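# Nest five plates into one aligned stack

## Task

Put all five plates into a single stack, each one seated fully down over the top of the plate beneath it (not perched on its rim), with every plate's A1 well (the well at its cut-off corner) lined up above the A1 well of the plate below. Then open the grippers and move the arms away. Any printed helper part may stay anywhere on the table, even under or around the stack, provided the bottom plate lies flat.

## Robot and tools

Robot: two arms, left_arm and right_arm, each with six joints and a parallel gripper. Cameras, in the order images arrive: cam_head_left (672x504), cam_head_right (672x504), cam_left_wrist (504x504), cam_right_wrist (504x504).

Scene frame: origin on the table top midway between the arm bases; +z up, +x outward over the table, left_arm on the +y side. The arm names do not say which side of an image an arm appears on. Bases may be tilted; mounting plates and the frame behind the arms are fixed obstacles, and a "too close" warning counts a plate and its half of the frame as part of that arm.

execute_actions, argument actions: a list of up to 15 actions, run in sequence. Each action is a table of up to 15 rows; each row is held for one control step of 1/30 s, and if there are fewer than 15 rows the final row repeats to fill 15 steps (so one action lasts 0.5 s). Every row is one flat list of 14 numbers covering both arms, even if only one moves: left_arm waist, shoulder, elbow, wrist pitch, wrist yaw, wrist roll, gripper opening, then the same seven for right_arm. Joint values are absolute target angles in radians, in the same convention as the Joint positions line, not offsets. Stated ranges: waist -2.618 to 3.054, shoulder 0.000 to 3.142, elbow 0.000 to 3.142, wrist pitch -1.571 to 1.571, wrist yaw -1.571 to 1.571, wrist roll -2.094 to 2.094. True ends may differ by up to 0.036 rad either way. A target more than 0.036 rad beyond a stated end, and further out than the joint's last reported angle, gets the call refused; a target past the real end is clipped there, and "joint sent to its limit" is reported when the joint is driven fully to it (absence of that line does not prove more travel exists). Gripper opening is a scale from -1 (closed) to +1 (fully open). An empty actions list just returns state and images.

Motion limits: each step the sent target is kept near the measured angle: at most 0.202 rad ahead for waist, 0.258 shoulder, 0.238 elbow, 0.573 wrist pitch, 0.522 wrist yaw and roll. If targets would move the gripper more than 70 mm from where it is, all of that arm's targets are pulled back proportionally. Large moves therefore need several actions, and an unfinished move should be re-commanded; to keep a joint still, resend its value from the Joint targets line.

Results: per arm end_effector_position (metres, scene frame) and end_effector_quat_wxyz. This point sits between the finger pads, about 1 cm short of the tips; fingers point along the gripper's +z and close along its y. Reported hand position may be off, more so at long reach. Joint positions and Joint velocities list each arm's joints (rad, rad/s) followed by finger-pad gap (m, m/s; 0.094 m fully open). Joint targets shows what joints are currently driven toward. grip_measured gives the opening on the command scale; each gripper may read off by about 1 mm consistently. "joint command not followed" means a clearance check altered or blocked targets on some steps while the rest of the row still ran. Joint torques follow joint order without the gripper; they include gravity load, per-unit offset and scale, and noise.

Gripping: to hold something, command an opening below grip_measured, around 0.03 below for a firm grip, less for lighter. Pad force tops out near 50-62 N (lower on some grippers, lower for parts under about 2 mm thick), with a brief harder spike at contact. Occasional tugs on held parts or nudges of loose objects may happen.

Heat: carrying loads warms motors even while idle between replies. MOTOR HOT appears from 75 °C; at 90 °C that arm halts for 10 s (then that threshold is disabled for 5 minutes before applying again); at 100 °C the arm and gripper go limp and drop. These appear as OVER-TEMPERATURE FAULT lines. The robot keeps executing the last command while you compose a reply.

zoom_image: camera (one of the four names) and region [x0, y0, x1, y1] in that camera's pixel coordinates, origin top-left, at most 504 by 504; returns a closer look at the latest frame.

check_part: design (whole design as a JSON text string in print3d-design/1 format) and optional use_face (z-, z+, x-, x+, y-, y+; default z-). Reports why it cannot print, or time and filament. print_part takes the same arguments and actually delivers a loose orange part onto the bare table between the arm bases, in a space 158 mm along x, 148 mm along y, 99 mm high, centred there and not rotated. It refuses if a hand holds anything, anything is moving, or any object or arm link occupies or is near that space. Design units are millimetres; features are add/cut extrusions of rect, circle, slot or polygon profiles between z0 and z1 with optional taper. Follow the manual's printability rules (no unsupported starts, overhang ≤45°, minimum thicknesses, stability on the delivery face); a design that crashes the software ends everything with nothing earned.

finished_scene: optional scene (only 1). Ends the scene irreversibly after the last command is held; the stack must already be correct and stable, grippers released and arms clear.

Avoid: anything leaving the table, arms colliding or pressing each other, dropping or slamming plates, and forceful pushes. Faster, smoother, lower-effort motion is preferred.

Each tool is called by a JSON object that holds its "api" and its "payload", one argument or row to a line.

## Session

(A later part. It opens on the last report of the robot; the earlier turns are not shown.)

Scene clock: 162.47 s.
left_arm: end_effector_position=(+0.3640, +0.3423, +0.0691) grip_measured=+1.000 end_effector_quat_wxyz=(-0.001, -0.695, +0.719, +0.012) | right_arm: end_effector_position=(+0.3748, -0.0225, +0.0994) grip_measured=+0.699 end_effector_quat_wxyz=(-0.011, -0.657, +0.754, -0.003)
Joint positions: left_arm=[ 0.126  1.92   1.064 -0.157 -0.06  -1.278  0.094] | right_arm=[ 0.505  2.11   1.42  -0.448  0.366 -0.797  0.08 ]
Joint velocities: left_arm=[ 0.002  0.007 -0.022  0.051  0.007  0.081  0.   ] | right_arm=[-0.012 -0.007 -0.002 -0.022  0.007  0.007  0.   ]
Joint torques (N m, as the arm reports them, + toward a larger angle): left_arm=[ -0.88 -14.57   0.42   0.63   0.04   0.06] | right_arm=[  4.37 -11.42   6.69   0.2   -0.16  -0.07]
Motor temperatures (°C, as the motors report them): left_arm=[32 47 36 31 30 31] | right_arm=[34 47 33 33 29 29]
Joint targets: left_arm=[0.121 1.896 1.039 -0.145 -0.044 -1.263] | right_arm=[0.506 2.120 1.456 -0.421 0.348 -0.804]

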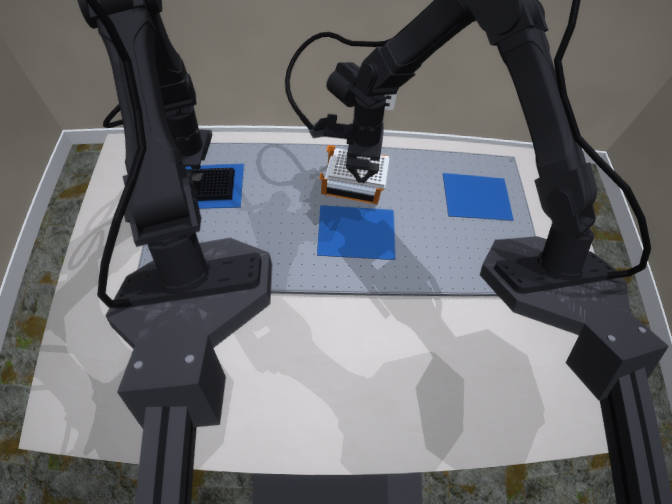

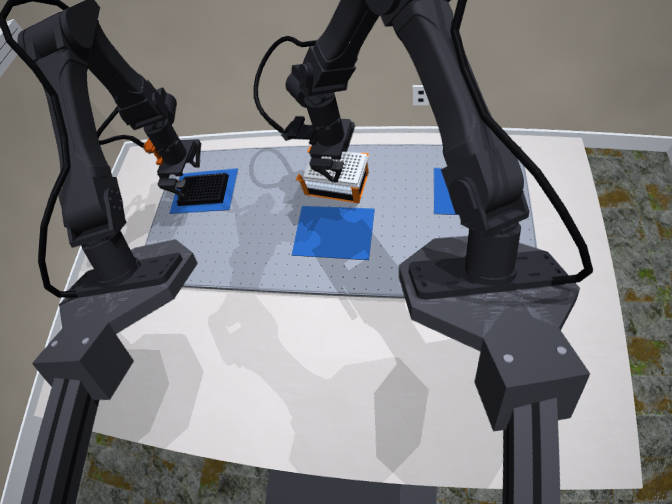

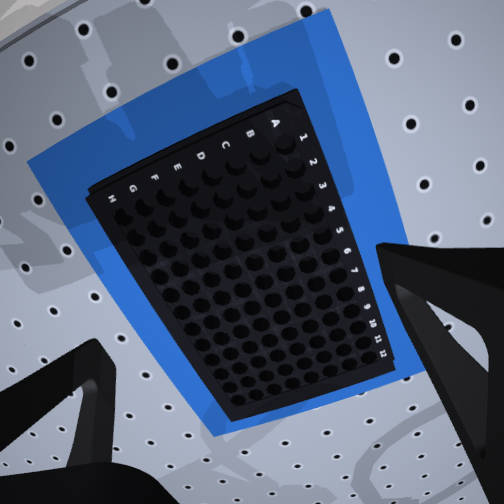

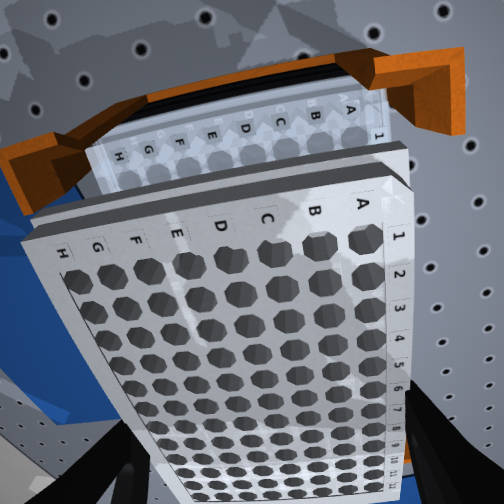

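{"api": "execute_actions", "payload": {
  "actions": [
    [[0.117,1.910,1.038,-0.139,-0.052,-1.275,1,0.506,2.112,1.460,-0.421,0.345,-0.803,0.66],[0.112,1.922,1.037,-0.133,-0.060,-1.287,1,0.507,2.107,1.463,-0.421,0.342,-0.802,0.66],[0.107,1.932,1.036,-0.127,-0.066,-1.297,1,0.509,2.105,1.466,-0.420,0.340,-0.801,0.66],[0.102,1.940,1.035,-0.121,-0.071,-1.307,1,0.511,2.105,1.466,-0.419,0.338,-0.800,0.66],[0.097,1.946,1.034,-0.115,-0.075,-1.316,1,0.513,2.105,1.464,-0.418,0.338,-0.800,0.66],[0.092,1.951,1.033,-0.110,-0.077,-1.324,1,0.515,2.105,1.462,-0.417,0.338,-0.800,0.66],[0.087,1.956,1.032,-0.105,-0.079,-1.331,1,0.516,2.105,1.461,-0.417,0.338,-0.800,0.66],[0.082,1.961,1.031,-0.100,-0.080,-1.337,1,0.517,2.105,1.461,-0.417,0.338,-0.800,0.66],[0.078,1.966,1.030,-0.096,-0.080,-1.342,1,0.517,2.105,1.461,-0.417,0.338,-0.800,0.66],[0.074,1.971,1.029,-0.092,-0.080,-1.346,1,0.517,2.105,1.461,-0.417,0.338,-0.800,0.66],[0.071,1.976,1.028,-0.088,-0.080,-1.349,1,0.517,2.105,1.461,-0.417,0.338,-0.800,0.66],[0.069,1.980,1.028,-0.086,-0.080,-1.349,1,0.517,2.105,1.461,-0.417,0.338,-0.800,0.66],[0.067,1.983,1.028,-0.085,-0.080,-1.349,1,0.517,2.105,1.461,-0.417,0.338,-0.800,0.66],[0.067,1.985,1.028,-0.085,-0.080,-1.349,1,0.517,2.105,1.461,-0.417,0.338,-0.800,0.66]]
  ]
}}

Scene clock: 165.17 s.
left_arm: end_effector_position=(+0.3721, +0.3204, +0.0590) grip_measured=+1.000 end_effector_quat_wxyz=(+0.003, -0.700, +0.714, -0.005) | right_arm: end_effector_position=(+0.3840, -0.0156, +0.1022) grip_measured=+0.699 end_effector_quat_wxyz=(+0.005, -0.653, +0.758, -0.000)
Joint positions: left_arm=[ 0.075  1.956  1.063 -0.099 -0.062 -1.333  0.094] | right_arm=[ 0.505  2.11   1.439 -0.435  0.358 -0.799  0.08 ]
Joint velocities: left_arm=[-0.037  0.11  -0.09   0.081  0.037 -0.051  0.   ] | right_arm=[-0.002  0.002 -0.007 -0.037  0.066 -0.037  0.001]
Joint torques (N m, as the arm reports them, + toward a larger angle): left_arm=[ -1.33 -10.46  -0.22   0.6   -0.19  -0.1 ] | right_arm=[  5.31 -12.72   5.9    0.24  -0.19  -0.04]
Motor temperatures (°C, as the motors report them): left_arm=[32 48 36 31 30 31] | right_arm=[34 47 33 33 29 29]
Joint targets: left_arm=[0.067 1.985 1.028 -0.085 -0.080 -1.349] | right_arm=[0.517 2.105 1.461 -0.417 0.338 -0.800]

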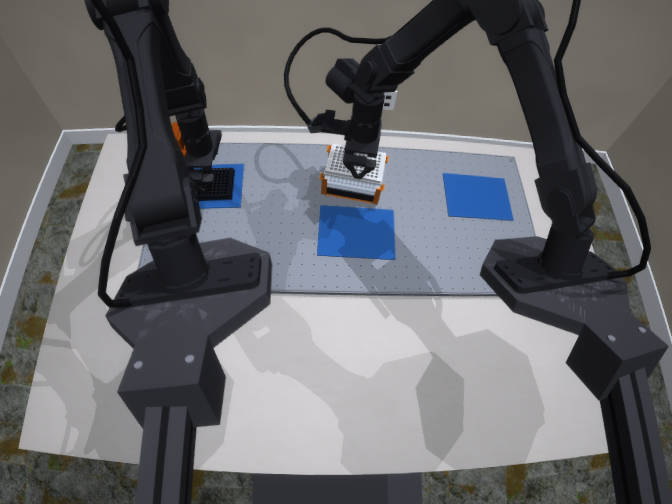

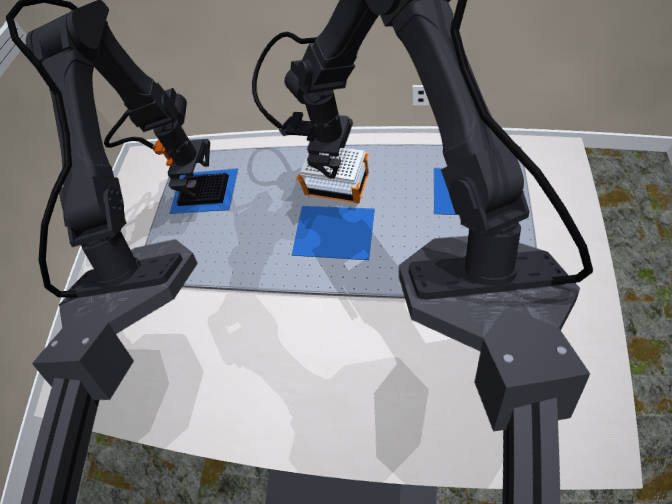

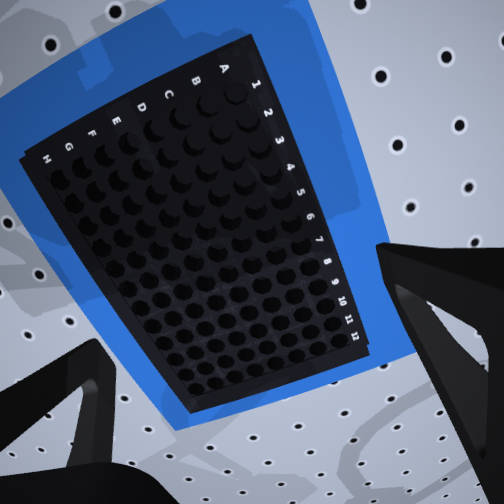

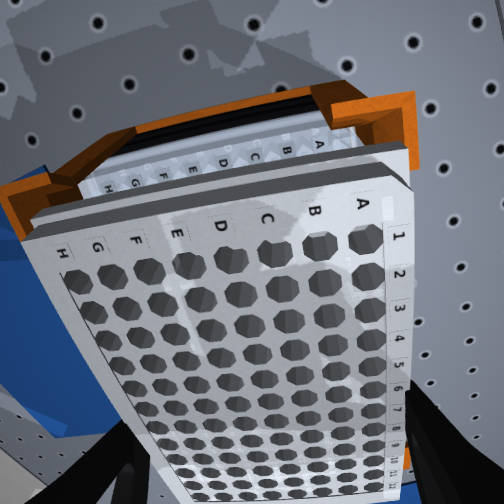

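{"api": "execute_actions", "payload": {
  "actions": []
}}

Scene clock: 165.30 s.
left_arm: end_effector_position=(+0.3664, +0.3190, +0.0569) grip_measured=+1.000 end_effector_quat_wxyz=(-0.002, -0.702, +0.713, -0.002) | right_arm: end_effector_position=(+0.3839, -0.0155, +0.1022) grip_measured=+0.699 end_effector_quat_wxyz=(+0.005, -0.653, +0.758, -0.000)
Joint positions: left_arm=[ 0.074  1.961  1.052 -0.096 -0.064 -1.338  0.094] | right_arm=[ 0.505  2.11   1.439 -0.435  0.358 -0.799  0.08 ]
Joint velocities: left_arm=[-0.002 -0.012 -0.032  0.037 -0.081  0.022  0.   ] | right_arm=[-0.017 -0.017 -0.007 -0.081 -0.066  0.022 -0.001]
Joint torques (N m, as the arm reports them, + toward a larger angle): left_arm=[ -1.4  -10.13   0.41   0.69  -0.17  -0.1 ] | right_arm=[  5.4  -12.71   5.86   0.23  -0.18  -0.01]
Motor temperatures (°C, as the motors report them): left_arm=[31 48 36 31 30 31] | right_arm=[34 47 33 33 29 29]
Joint targets: left_arm=[0.067 1.985 1.028 -0.085 -0.080 -1.349] | right_arm=[0.517 2.105 1.461 -0.417 0.338 -0.800]

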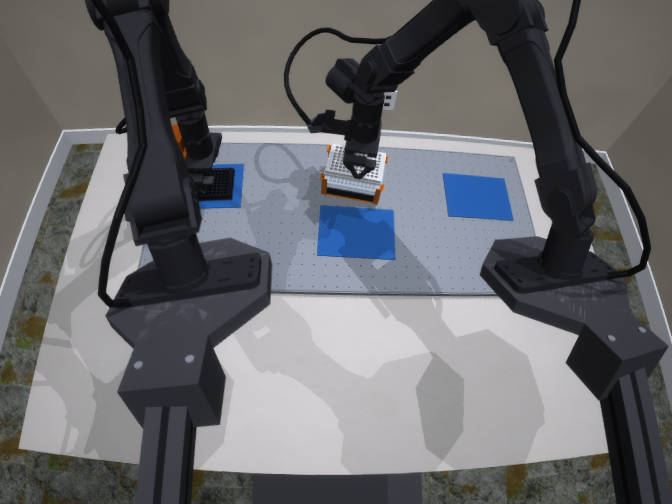

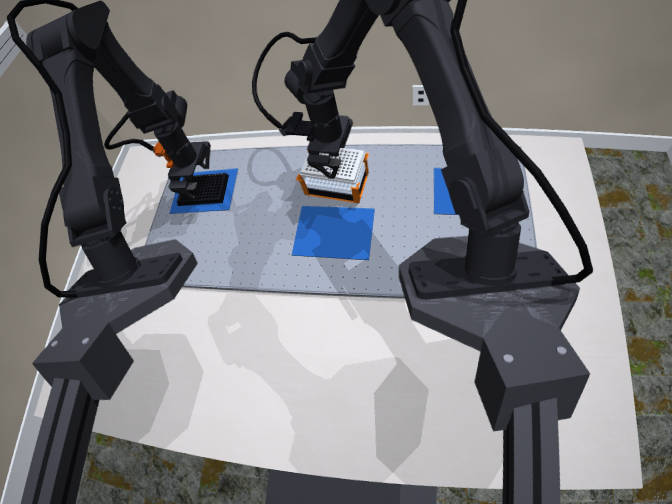

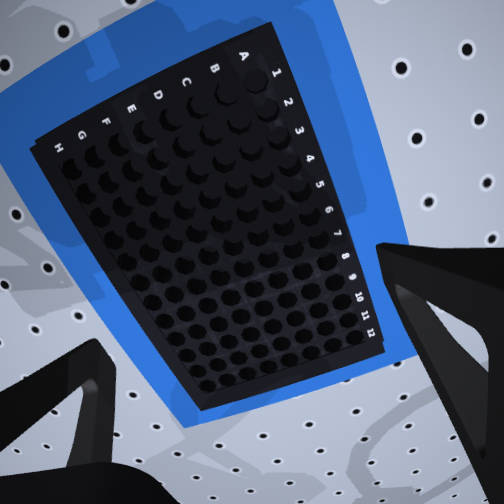

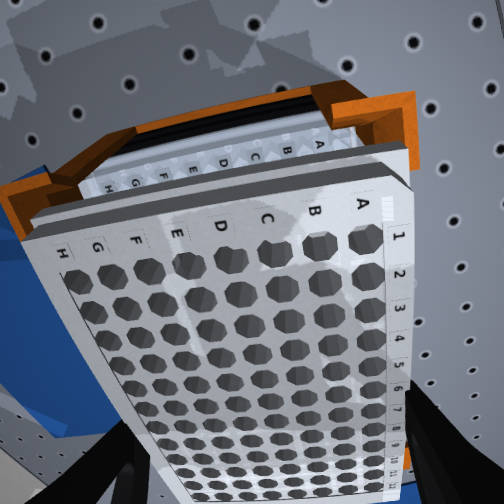

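{"api": "execute_actions", "payload": {
  "actions": [
    [[0.074,1.990,1.060,-0.082,-0.077,-1.352,1,0.510,2.122,1.461,-0.417,0.337,-0.807,0.66],[0.080,1.995,1.080,-0.078,-0.075,-1.354,1,0.506,2.127,1.461,-0.415,0.337,-0.812,0.66],[0.083,2.000,1.088,-0.074,-0.075,-1.356,1,0.505,2.129,1.461,-0.412,0.336,-0.815,0.66],[0.085,2.006,1.092,-0.070,-0.075,-1.357,1,0.504,2.132,1.461,-0.409,0.336,-0.817,0.66],[0.086,2.012,1.094,-0.066,-0.075,-1.358,1,0.504,2.135,1.461,-0.406,0.336,-0.818,0.66],[0.087,2.018,1.096,-0.062,-0.075,-1.359,1,0.5035,2.138,1.462,-0.403,0.336,-0.819,0.66],[0.088,2.024,1.098,-0.058,-0.075,-1.360,1,0.503,2.142,1.463,-0.400,0.336,-0.820,0.66],[0.088,2.030,1.100,-0.054,-0.075,-1.360,1,0.503,2.145,1.464,-0.397,0.335,-0.820,0.66],[0.089,2.036,1.101,-0.051,-0.075,-1.360,1,0.5025,2.148,1.465,-0.394,0.335,-0.821,0.66],[0.089,2.042,1.103,-0.048,-0.075,-1.360,1,0.502,2.152,1.466,-0.391,0.335,-0.821,0.66],[0.090,2.047,1.104,-0.045,-0.075,-1.360,1,0.501,2.155,1.467,-0.388,0.335,-0.822,0.66],[0.090,2.051,1.105,-0.043,-0.075,-1.360,1,0.500,2.158,1.468,-0.385,0.335,-0.822,0.66],[0.090,2.054,1.106,-0.041,-0.075,-1.360,1,0.499,2.162,1.469,-0.383,0.335,-0.823,0.66],[0.090,2.056,1.106,-0.040,-0.075,-1.360,1,0.498,2.165,1.470,-0.381,0.335,-0.823,0.66],[0.090,2.057,1.106,-0.040,-0.075,-1.360,1,0.497,2.168,1.470,-0.379,0.335,-0.823,0.66]]
  ]
}}

Scene clock: 168.03 s.
left_arm: end_effector_position=(+0.3665, +0.3214, +0.0387) grip_measured=+1.000 end_effector_quat_wxyz=(+0.000, -0.709, +0.706, +0.000) | right_arm: end_effector_position=(+0.3805, -0.0145, +0.0899) grip_measured=+0.699 end_effector_quat_wxyz=(+0.004, -0.658, +0.753, +0.000)
Joint positions: left_arm=[ 0.082  2.028  1.08  -0.055 -0.065 -1.352  0.094] | right_arm=[ 0.501  2.142  1.439 -0.403  0.355 -0.815  0.08 ]
Joint velocities: left_arm=[-0.007  0.09   0.007  0.007 -0.037  0.007  0.   ] | right_arm=[-0.032  0.071 -0.012  0.168 -0.051 -0.066 -0.001]
Joint torques (N m, as the arm reports them, + toward a larger angle): left_arm=[ -0.07 -10.4    4.2    0.69  -0.11  -0.1 ] | right_arm=[  4.15 -10.54   6.37   0.16  -0.12  -0.06]
Motor temperatures (°C, as the motors report them): left_arm=[31 47 36 31 30 31] | right_arm=[34 47 33 33 29 29]
Joint targets: left_arm=[0.090 2.057 1.106 -0.040 -0.075 -1.360] | right_arm=[0.497 2.168 1.470 -0.379 0.335 -0.823]

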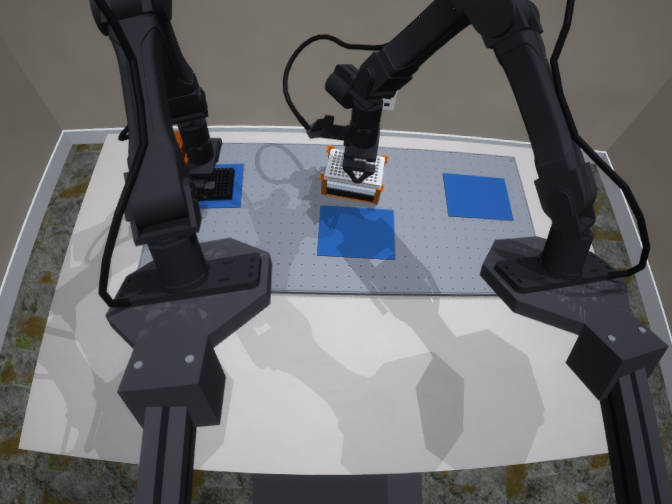

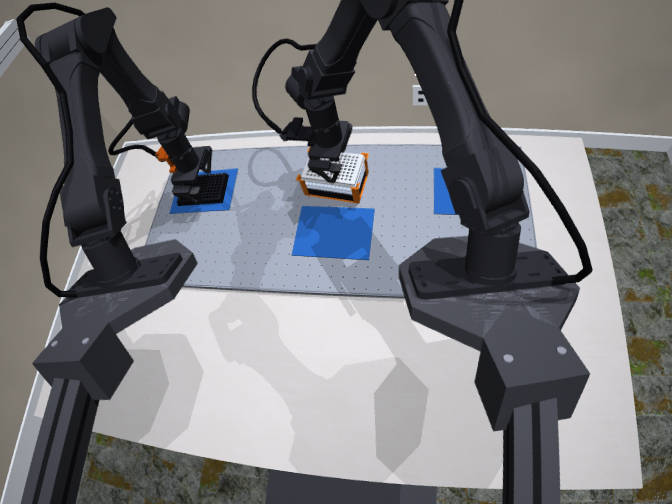

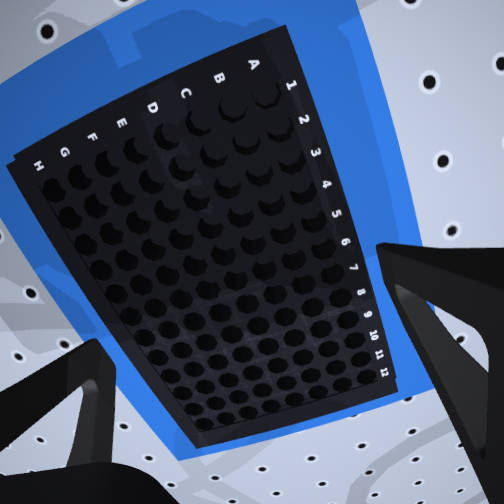

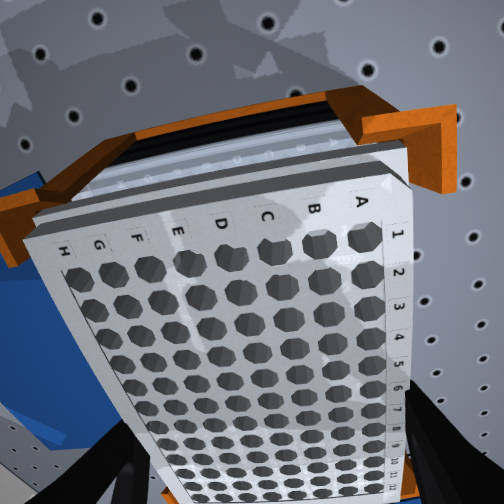

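{"api": "execute_actions", "payload": {
  "actions": []
}}

{"api": "zoom_image", "payload": {
  "camera": "cam_head_right",
  "region": [280,130,390,220]
}}

Scene clock: 168.17 s.
left_arm: end_effector_position=(+0.3653, +0.3211, +0.0374) grip_measured=+1.000 end_effector_quat_wxyz=(-0.001, -0.709, +0.706, +0.001) | right_arm: end_effector_position=(+0.3801, -0.0144, +0.0868) grip_measured=+0.699 end_effector_quat_wxyz=(+0.004, -0.658, +0.753, +0.000)
Joint positions: left_arm=[ 0.082  2.033  1.08  -0.053 -0.065 -1.352  0.094] | right_arm=[ 0.499  2.15   1.439 -0.394  0.355 -0.818  0.08 ]
Joint velocities: left_arm=[ 0.007  0.007  0.002  0.11  -0.022 -0.037  0.   ] | right_arm=[-0.007  0.037  0.012  0.022  0.037  0.007 -0.001]
Joint torques (N m, as the arm reports them, + toward a larger angle): left_arm=[  0.07 -10.28   4.19   0.67  -0.11  -0.08] | right_arm=[  4.2  -11.15   6.35   0.13  -0.2   -0.05]
Motor temperatures (°C, as the motors report them): left_arm=[31 47 36 31 30 31] | right_arm=[34 47 33 33 29 29]
Joint targets: left_arm=[0.090 2.057 1.106 -0.040 -0.075 -1.360] | right_arm=[0.497 2.168 1.470 -0.379 0.335 -0.823]

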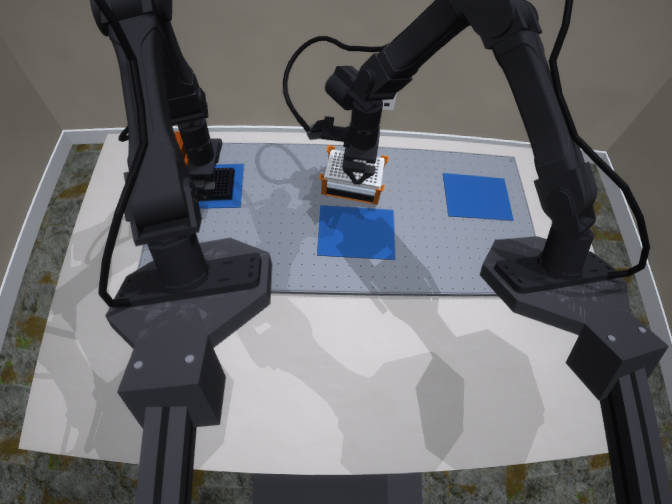

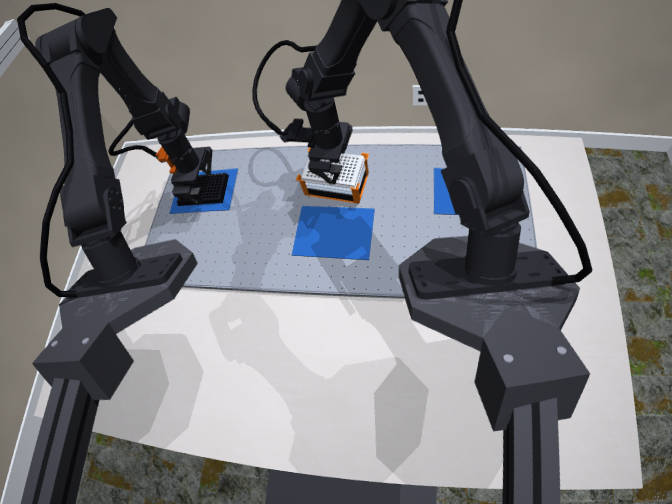

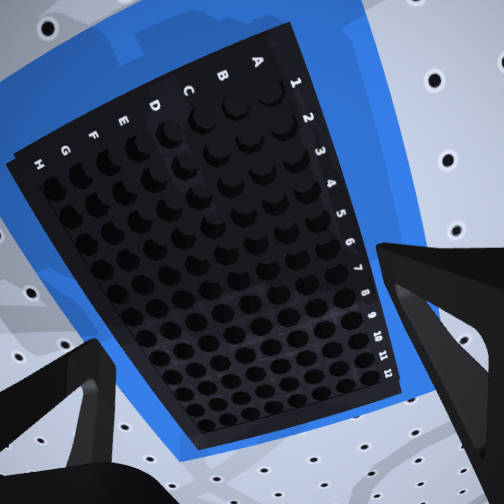

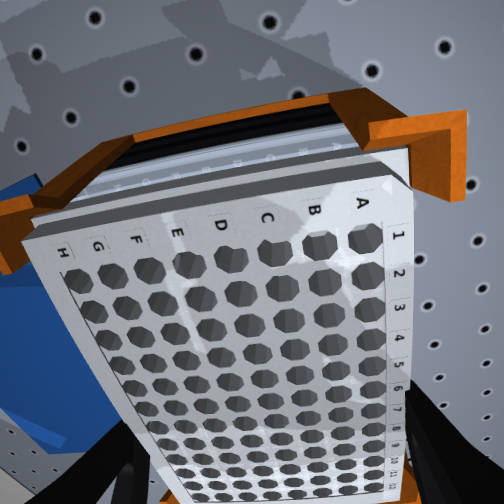

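Region (280, 130, 390, 220) of cam_head_right's 672x504 image, scaled by 4.582, with more detail than that image has; it fills the top 412 rows of this view, and the rest is white.

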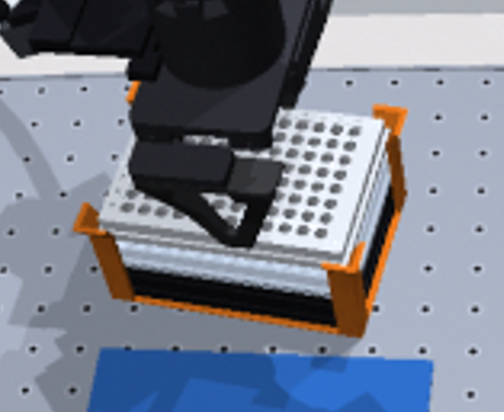

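{"api": "execute_actions", "payload": {
  "actions": [
    [[0.090,2.060,1.111,-0.041,-0.075,-1.360,1,0.495,2.171,1.475,-0.379,0.334,-0.825,0.66],[0.090,2.063,1.115,-0.041,-0.075,-1.360,1,0.493,2.174,1.479,-0.378,0.334,-0.826,0.66],[0.090,2.065,1.118,-0.042,-0.075,-1.360,1,0.492,2.177,1.480,-0.377,0.333,-0.827,0.66],[0.090,2.067,1.118,-0.042,-0.075,-1.360,1,0.491,2.181,1.480,-0.375,0.333,-0.828,0.66],[0.090,2.068,1.118,-0.042,-0.075,-1.360,0.96,0.490,2.185,1.480,-0.373,0.332,-0.829,0.66],[0.090,2.068,1.118,-0.042,-0.075,-1.360,0.92,0.489,2.189,1.480,-0.371,0.332,-0.830,0.66],[0.090,2.068,1.118,-0.042,-0.075,-1.360,0.88,0.488,2.193,1.480,-0.369,0.331,-0.831,0.66],[0.090,2.068,1.118,-0.042,-0.075,-1.360,0.84,0.487,2.197,1.481,-0.367,0.331,-0.831,0.66],[0.090,2.068,1.118,-0.042,-0.075,-1.360,0.80,0.486,2.200,1.481,-0.365,0.330,-0.832,0.66],[0.090,2.068,1.118,-0.042,-0.075,-1.360,0.77,0.4855,2.203,1.481,-0.363,0.330,-0.832,0.66],[0.090,2.068,1.118,-0.042,-0.075,-1.360,0.75,0.485,2.206,1.482,-0.361,0.330,-0.833,0.66],[0.090,2.068,1.118,-0.042,-0.075,-1.360,0.73,0.4845,2.208,1.482,-0.360,0.330,-0.833,0.66],[0.090,2.068,1.118,-0.042,-0.075,-1.360,0.71,0.484,2.210,1.482,-0.359,0.330,-0.833,0.66],[0.090,2.068,1.118,-0.042,-0.075,-1.360,0.69,0.484,2.212,1.482,-0.358,0.330,-0.833,0.66],[0.090,2.068,1.118,-0.042,-0.075,-1.360,0.67,0.484,2.213,1.482,-0.357,0.330,-0.833,0.66]]
  ]
}}

Scene clock: 169.40 s.
left_arm: end_effector_position=(+0.3711, +0.3223, +0.0364) grip_measured=+0.696 end_effector_quat_wxyz=(+0.005, -0.709, +0.705, -0.003) | right_arm: end_effector_position=(+0.3813, -0.0140, +0.0755) grip_measured=+0.699 end_effector_quat_wxyz=(+0.004, -0.658, +0.753, +0.001)
Joint positions: left_arm=[ 0.082  2.039  1.093 -0.046 -0.065 -1.353  0.08 ] | right_arm=[ 0.489  2.186  1.458 -0.376  0.348 -0.826  0.08 ]
Joint velocities: left_arm=[ 0.002 -0.017  0.002 -0.037  0.007 -0.066 -0.006] | right_arm=[ 0.017 -0.022  0.002  0.066 -0.022  0.051 -0.001]
Joint torques (N m, as the arm reports them, + toward a larger angle): left_arm=[ -0.02 -10.01   4.06   0.65  -0.12  -0.07] | right_arm=[  3.97 -10.23   5.58   0.24  -0.18  -0.08]
Motor temperatures (°C, as the motors report them): left_arm=[31 47 36 31 30 31] | right_arm=[34 47 33 33 29 29]
Joint targets: left_arm=[0.090 2.068 1.118 -0.042 -0.075 -1.360] | right_arm=[0.484 2.213 1.482 -0.357 0.330 -0.833]

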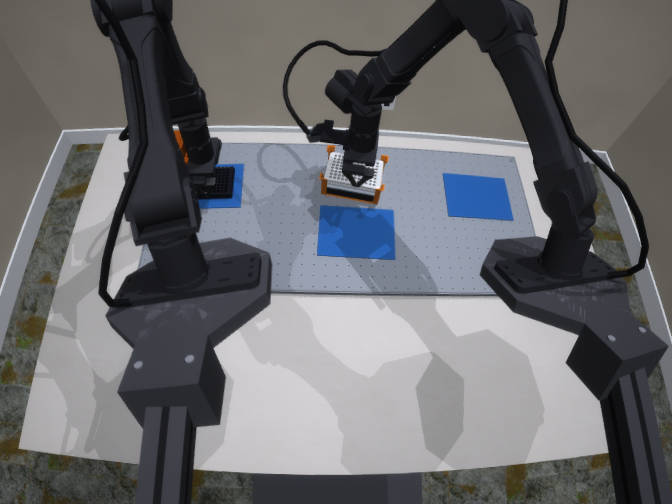

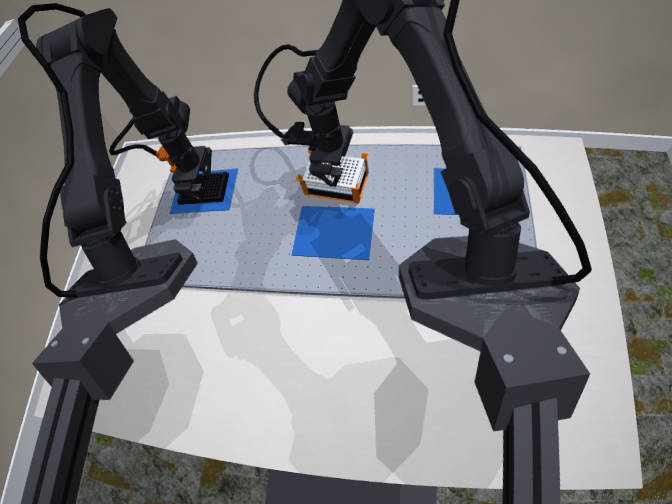

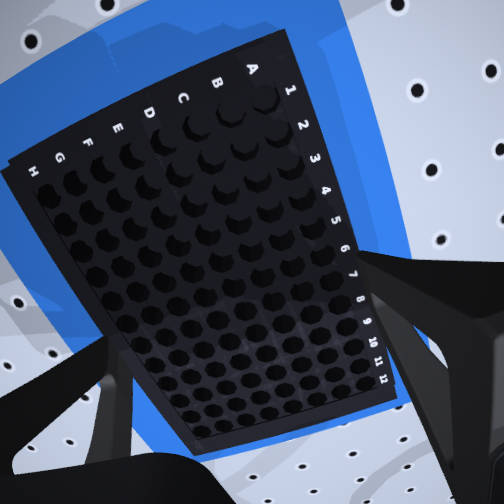

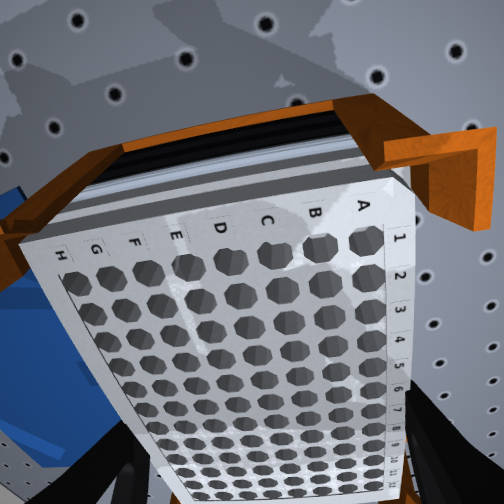

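{"api": "execute_actions", "payload": {
  "actions": []
}}

{"api": "zoom_image", "payload": {
  "camera": "cam_head_right",
  "region": [290,150,380,215]
}}

Scene clock: 169.53 s.
left_arm: end_effector_position=(+0.3711, +0.3223, +0.0364) grip_measured=+0.696 end_effector_quat_wxyz=(+0.005, -0.709, +0.705, -0.003) | right_arm: end_effector_position=(+0.3813, -0.0140, +0.0755) grip_measured=+0.699 end_effector_quat_wxyz=(+0.004, -0.658, +0.753, +0.001)
Joint positions: left_arm=[ 0.082  2.039  1.093 -0.046 -0.065 -1.353  0.08 ] | right_arm=[ 0.489  2.186  1.458 -0.376  0.348 -0.826  0.08 ]
Joint velocities: left_arm=[-0.002 -0.012 -0.017 -0.007 -0.022 -0.022 -0.001] | right_arm=[-0.007  0.002  0.002  0.022 -0.037  0.066 -0.001]
Joint torques (N m, as the arm reports them, + toward a larger angle): left_arm=[ -0.03 -10.11   4.1    0.65  -0.11  -0.1 ] | right_arm=[  4.02 -10.21   5.6    0.25  -0.18  -0.09]
Motor temperatures (°C, as the motors report them): left_arm=[31 47 36 31 30 31] | right_arm=[34 47 33 33 29 29]
Joint targets: left_arm=[0.090 2.068 1.118 -0.042 -0.075 -1.360] | right_arm=[0.484 2.213 1.482 -0.357 0.330 -0.833]

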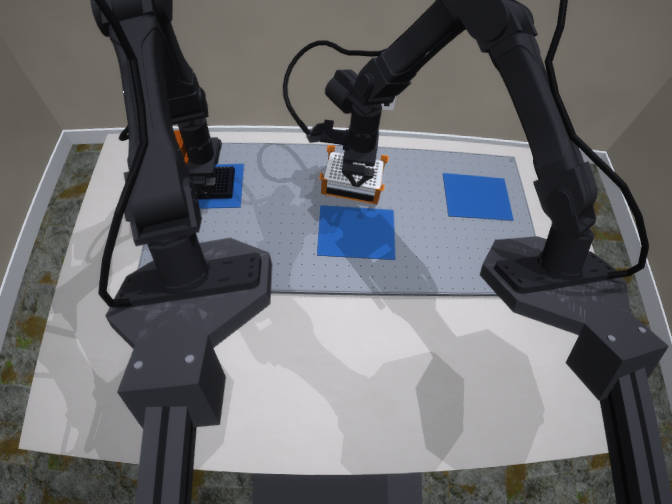

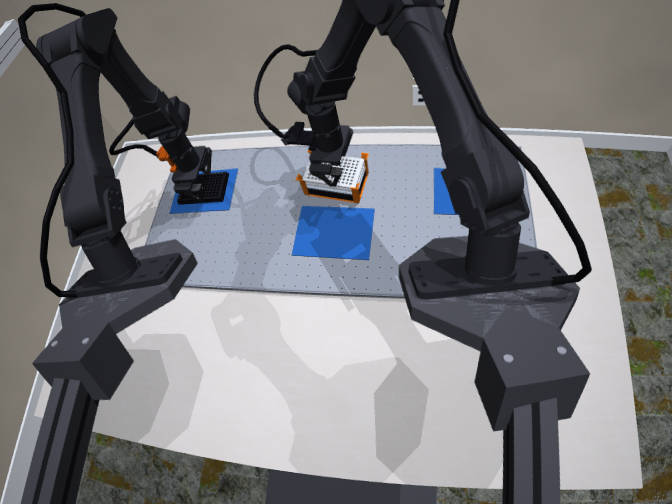

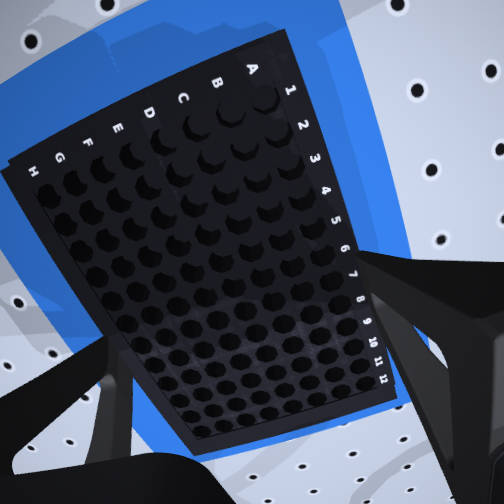

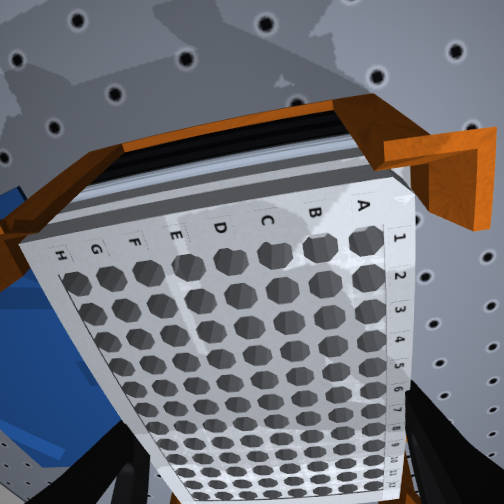

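Region (290, 150, 380, 215) of cam_head_right's 672x504 image, scaled by 5.600, with more detail than that image has.

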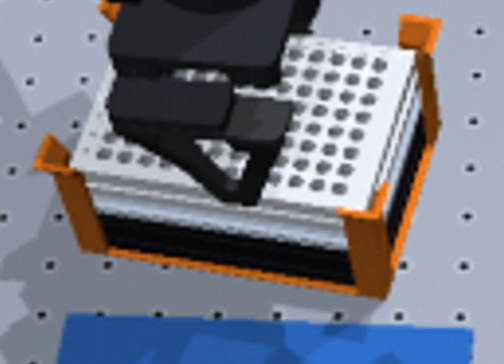

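{"api": "zoom_image", "payload": {
  "camera": "cam_right_wrist",
  "region": [200,90,440,260]
}}

{"api": "zoom_image", "payload": {
  "camera": "cam_right_wrist",
  "region": [10,130,250,300]
}}

Region (200, 90, 440, 260) of cam_right_wrist's 504x504 image, scaled by 2.100, with more detail than that image has; it fills the top 357 rows of this view, and the rest is white.

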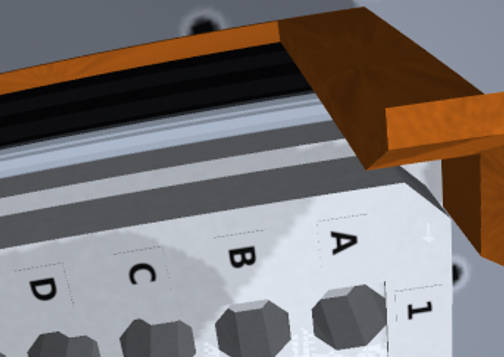

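Region (10, 130, 250, 300) of cam_right_wrist's 504x504 image, scaled by 2.100, with more detail than that image has; it fills the top 357 rows of this view, and the rest is white.

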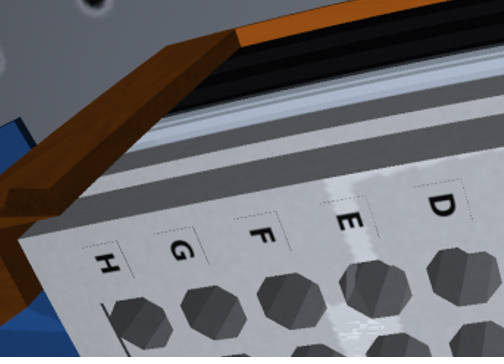

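{"api": "zoom_image", "payload": {
  "camera": "cam_right_wrist",
  "region": [270,110,350,200]
}}

Region (270, 110, 350, 200) of cam_right_wrist's 504x504 image, scaled by 5.600, with more detail than that image has.

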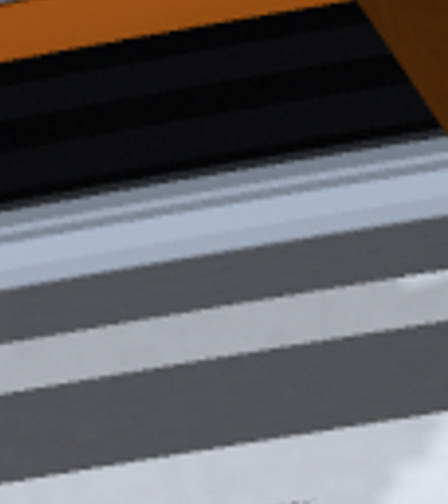

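{"api": "execute_actions", "payload": {
  "actions": [
    [[0.088,2.055,1.100,-0.052,-0.077,-1.360,0.66,0.484,2.213,1.482,-0.365,0.330,-0.833,0.66],[0.084,2.030,1.078,-0.066,-0.079,-1.360,0.66,0.484,2.213,1.482,-0.373,0.330,-0.833,0.66],[0.080,2.017,1.068,-0.076,-0.081,-1.361,0.66,0.484,2.213,1.482,-0.381,0.330,-0.833,0.66],[0.076,2.004,1.062,-0.087,-0.083,-1.362,0.66,0.484,2.213,1.482,-0.388,0.330,-0.833,0.66],[0.073,1.990,1.058,-0.098,-0.084,-1.363,0.66,0.484,2.213,1.482,-0.393,0.330,-0.833,0.66],[0.070,1.975,1.053,-0.110,-0.086,-1.365,0.66,0.484,2.213,1.482,-0.397,0.330,-0.833,0.66],[0.067,1.960,1.048,-0.122,-0.087,-1.367,0.66,0.484,2.213,1.482,-0.400,0.330,-0.833,0.66],[0.064,1.944,1.043,-0.134,-0.089,-1.369,0.66,0.484,2.213,1.482,-0.403,0.330,-0.833,0.66],[0.061,1.928,1.038,-0.146,-0.090,-1.371,0.66,0.484,2.213,1.482,-0.405,0.330,-0.833,0.66],[0.058,1.912,1.033,-0.158,-0.091,-1.373,0.66,0.484,2.213,1.482,-0.406,0.330,-0.833,0.66],[0.055,1.896,1.029,-0.170,-0.092,-1.375,0.66,0.484,2.213,1.482,-0.406,0.330,-0.833,0.66],[0.051,1.881,1.025,-0.181,-0.093,-1.377,0.66,0.484,2.213,1.482,-0.406,0.330,-0.833,0.66],[0.047,1.867,1.021,-0.191,-0.094,-1.378,0.66,0.484,2.213,1.482,-0.406,0.330,-0.833,0.66],[0.044,1.854,1.018,-0.199,-0.095,-1.379,0.66,0.484,2.213,1.482,-0.406,0.330,-0.833,0.66],[0.041,1.843,1.015,-0.205,-0.096,-1.380,0.66,0.484,2.213,1.482,-0.406,0.330,-0.833,0.66]]
  ]
}}

Scene clock: 172.07 s.
left_arm: end_effector_position=(+0.3767, +0.3178, +0.0811) grip_measured=+0.696 end_effector_quat_wxyz=(+0.008, -0.707, +0.707, -0.005) | right_arm: end_effector_position=(+0.3812, -0.0140, +0.0755) grip_measured=+0.699 end_effector_quat_wxyz=(+0.003, -0.658, +0.753, +0.001)
Joint positions: left_arm=[ 0.058  1.88   1.047 -0.152 -0.077 -1.367  0.08 ] | right_arm=[ 0.489  2.186  1.458 -0.377  0.348 -0.826  0.08 ]
Joint velocities: left_arm=[-0.129 -0.408 -0.051 -0.227 -0.007 -0.095  0.001] | right_arm=[-0.002  0.007 -0.012  0.007 -0.022 -0.037  0.   ]
Joint torques (N m, as the arm reports them, + toward a larger angle): left_arm=[ -1.56 -13.28   0.38   0.41  -0.18  -0.1 ] | right_arm=[  3.94 -10.14   5.68  -0.26  -0.17  -0.07]
Motor temperatures (°C, as the motors report them): left_arm=[31 47 36 31 30 31] | right_arm=[34 47 33 33 29 29]
Joint targets: left_arm=[0.041 1.843 1.015 -0.205 -0.096 -1.380] | right_arm=[0.484 2.213 1.482 -0.406 0.330 -0.833]

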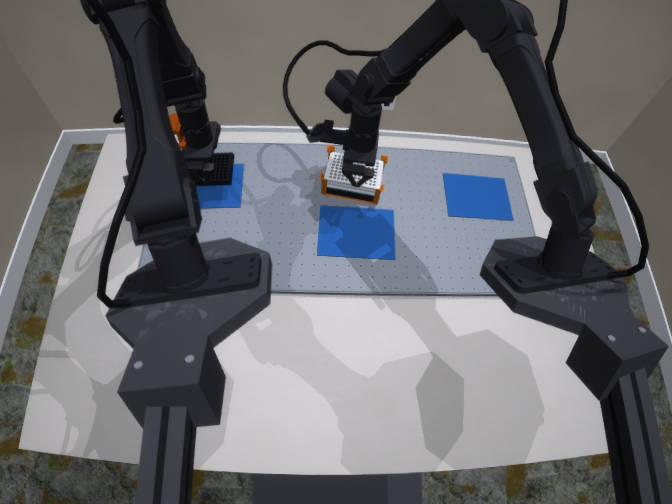

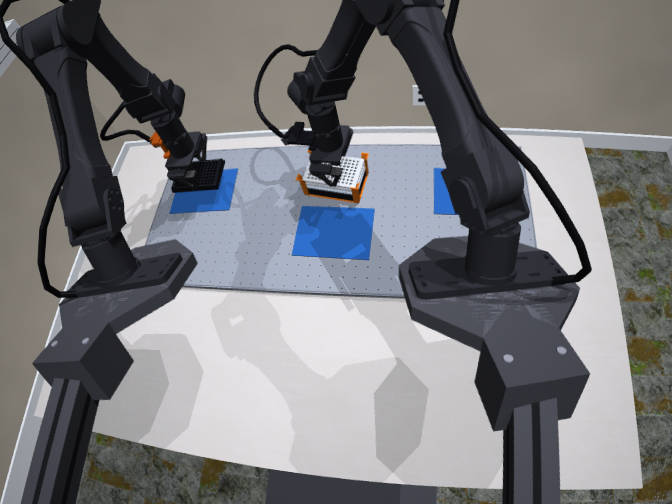

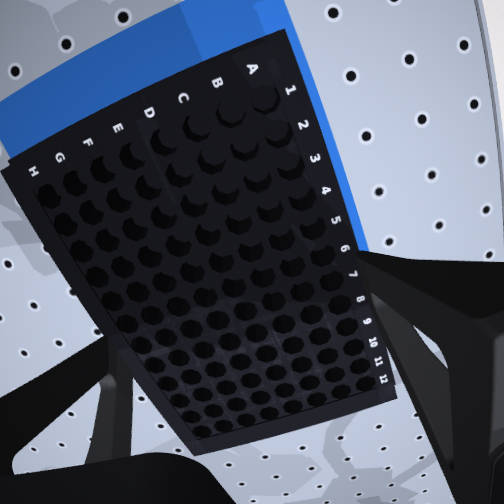

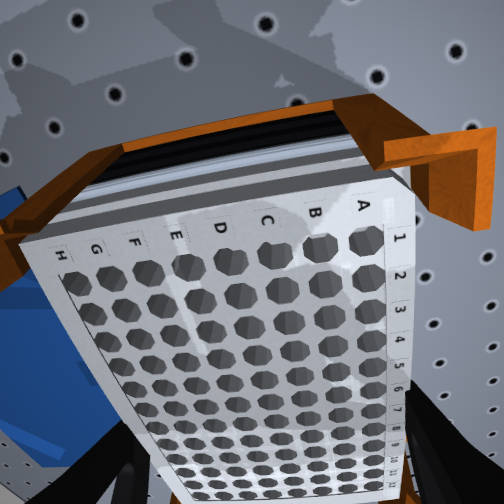

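{"api": "execute_actions", "payload": {
  "actions": [
    [[0.032,1.834,1.013,-0.212,-0.103,-1.383,0.66,0.486,2.200,1.470,-0.395,0.336,-0.830,0.70],[0.020,1.826,1.011,-0.220,-0.111,-1.387,0.66,0.488,2.192,1.462,-0.388,0.342,-0.828,0.74],[0.005,1.818,1.009,-0.229,-0.120,-1.392,0.66,0.490,2.186,1.456,-0.385,0.346,-0.826,0.78],[-0.012,1.810,1.007,-0.238,-0.130,-1.397,0.66,0.492,2.182,1.452,-0.385,0.348,-0.826,0.83],[-0.030,1.802,1.005,-0.247,-0.141,-1.402,0.66,0.494,2.178,1.448,-0.386,0.350,-0.826,0.88],[-0.050,1.795,1.003,-0.256,-0.152,-1.408,0.66,0.497,2.174,1.444,-0.390,0.353,-0.824,0.94],[-0.071,1.788,1.001,-0.265,-0.163,-1.414,0.66,0.500,2.170,1.441,-0.395,0.356,-0.822,1],[-0.093,1.781,0.999,-0.273,-0.174,-1.420,0.66,0.502,2.166,1.438,-0.400,0.358,-0.820,1],[-0.115,1.774,0.997,-0.281,-0.185,-1.426,0.66,0.503,2.162,1.436,-0.405,0.359,-0.818,1],[-0.136,1.767,0.995,-0.288,-0.196,-1.431,0.66,0.504,2.157,1.434,-0.409,0.360,-0.816,1],[-0.156,1.761,0.993,-0.295,-0.206,-1.436,0.66,0.505,2.152,1.432,-0.413,0.361,-0.814,1],[-0.174,1.755,0.992,-0.301,-0.215,-1.440,0.66,0.506,2.147,1.430,-0.417,0.362,-0.812,1],[-0.190,1.750,0.991,-0.306,-0.222,-1.444,0.66,0.507,2.142,1.428,-0.420,0.363,-0.811,1],[-0.204,1.746,0.990,-0.310,-0.227,-1.447,0.66,0.508,2.137,1.426,-0.423,0.364,-0.810,1],[-0.216,1.742,0.989,-0.313,-0.231,-1.450,0.66,0.510,2.132,1.424,-0.426,0.365,-0.809,1]]
  ]
}}

Scene clock: 173.20 s.
left_arm: end_effector_position=(+0.3791, +0.2342, +0.1232) grip_measured=+0.696 end_effector_quat_wxyz=(-0.003, -0.651, +0.759, -0.013) | right_arm: end_effector_position=(+0.3768, -0.0195, +0.0785) grip_measured=+1.000 end_effector_quat_wxyz=(-0.006, -0.658, +0.753, -0.001)
Joint positions: left_arm=[-0.19   1.768  1.018 -0.272 -0.183 -1.426  0.08 ] | right_arm=[ 0.489  2.172  1.444 -0.397  0.354 -0.819  0.094]
Joint velocities: left_arm=[-0.418 -0.149 -0.037 -0.154 -0.154 -0.095 -0.   ] | right_arm=[-0.002 -0.144 -0.1   -0.168  0.022  0.007  0.   ]
Joint torques (N m, as the arm reports them, + toward a larger angle): left_arm=[ -2.08 -13.16   0.95   0.39  -0.24  -0.11] | right_arm=[  6.2  -15.     2.7   -0.07   0.08   0.01]
Motor temperatures (°C, as the motors report them): left_arm=[31 47 36 31 30 31] | right_arm=[34 47 33 33 29 29]
Joint targets: left_arm=[-0.216 1.742 0.989 -0.313 -0.231 -1.450] | right_arm=[0.510 2.132 1.424 -0.426 0.365 -0.809]

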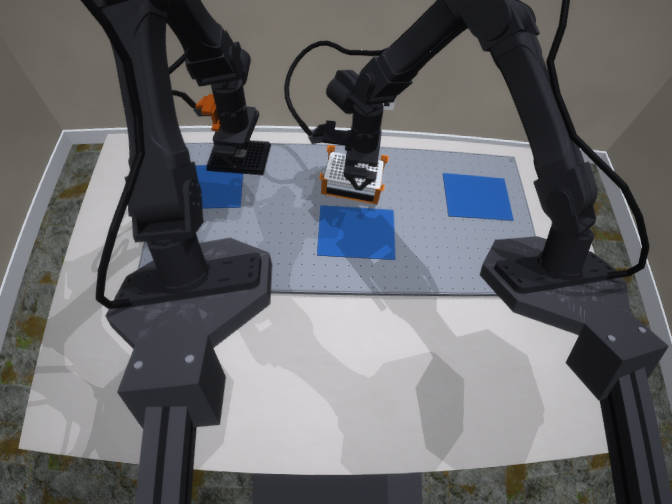

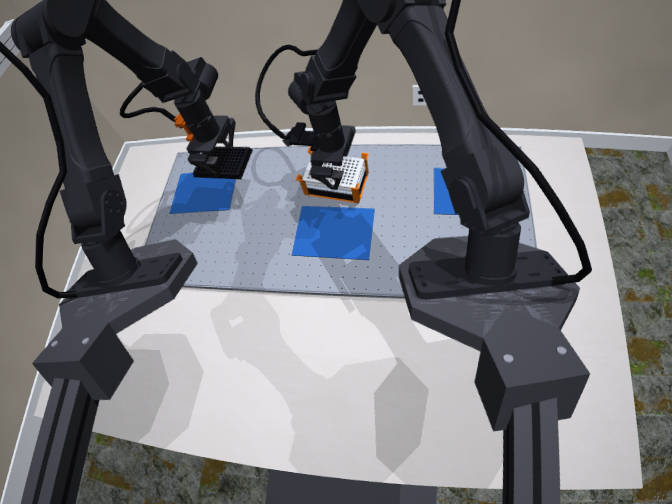

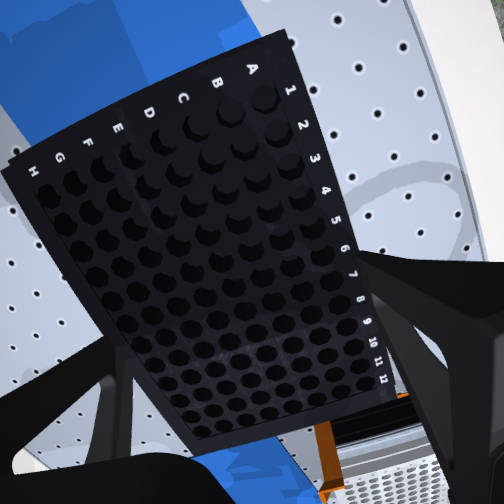

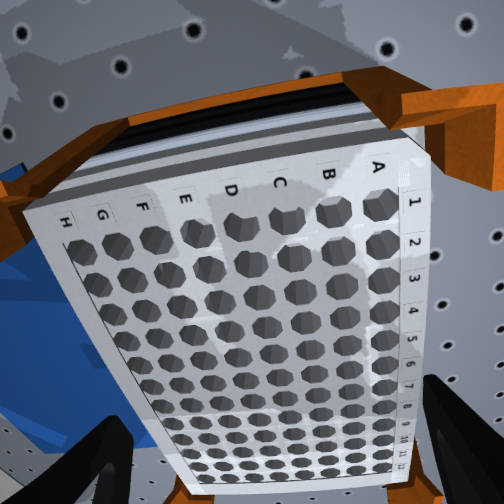

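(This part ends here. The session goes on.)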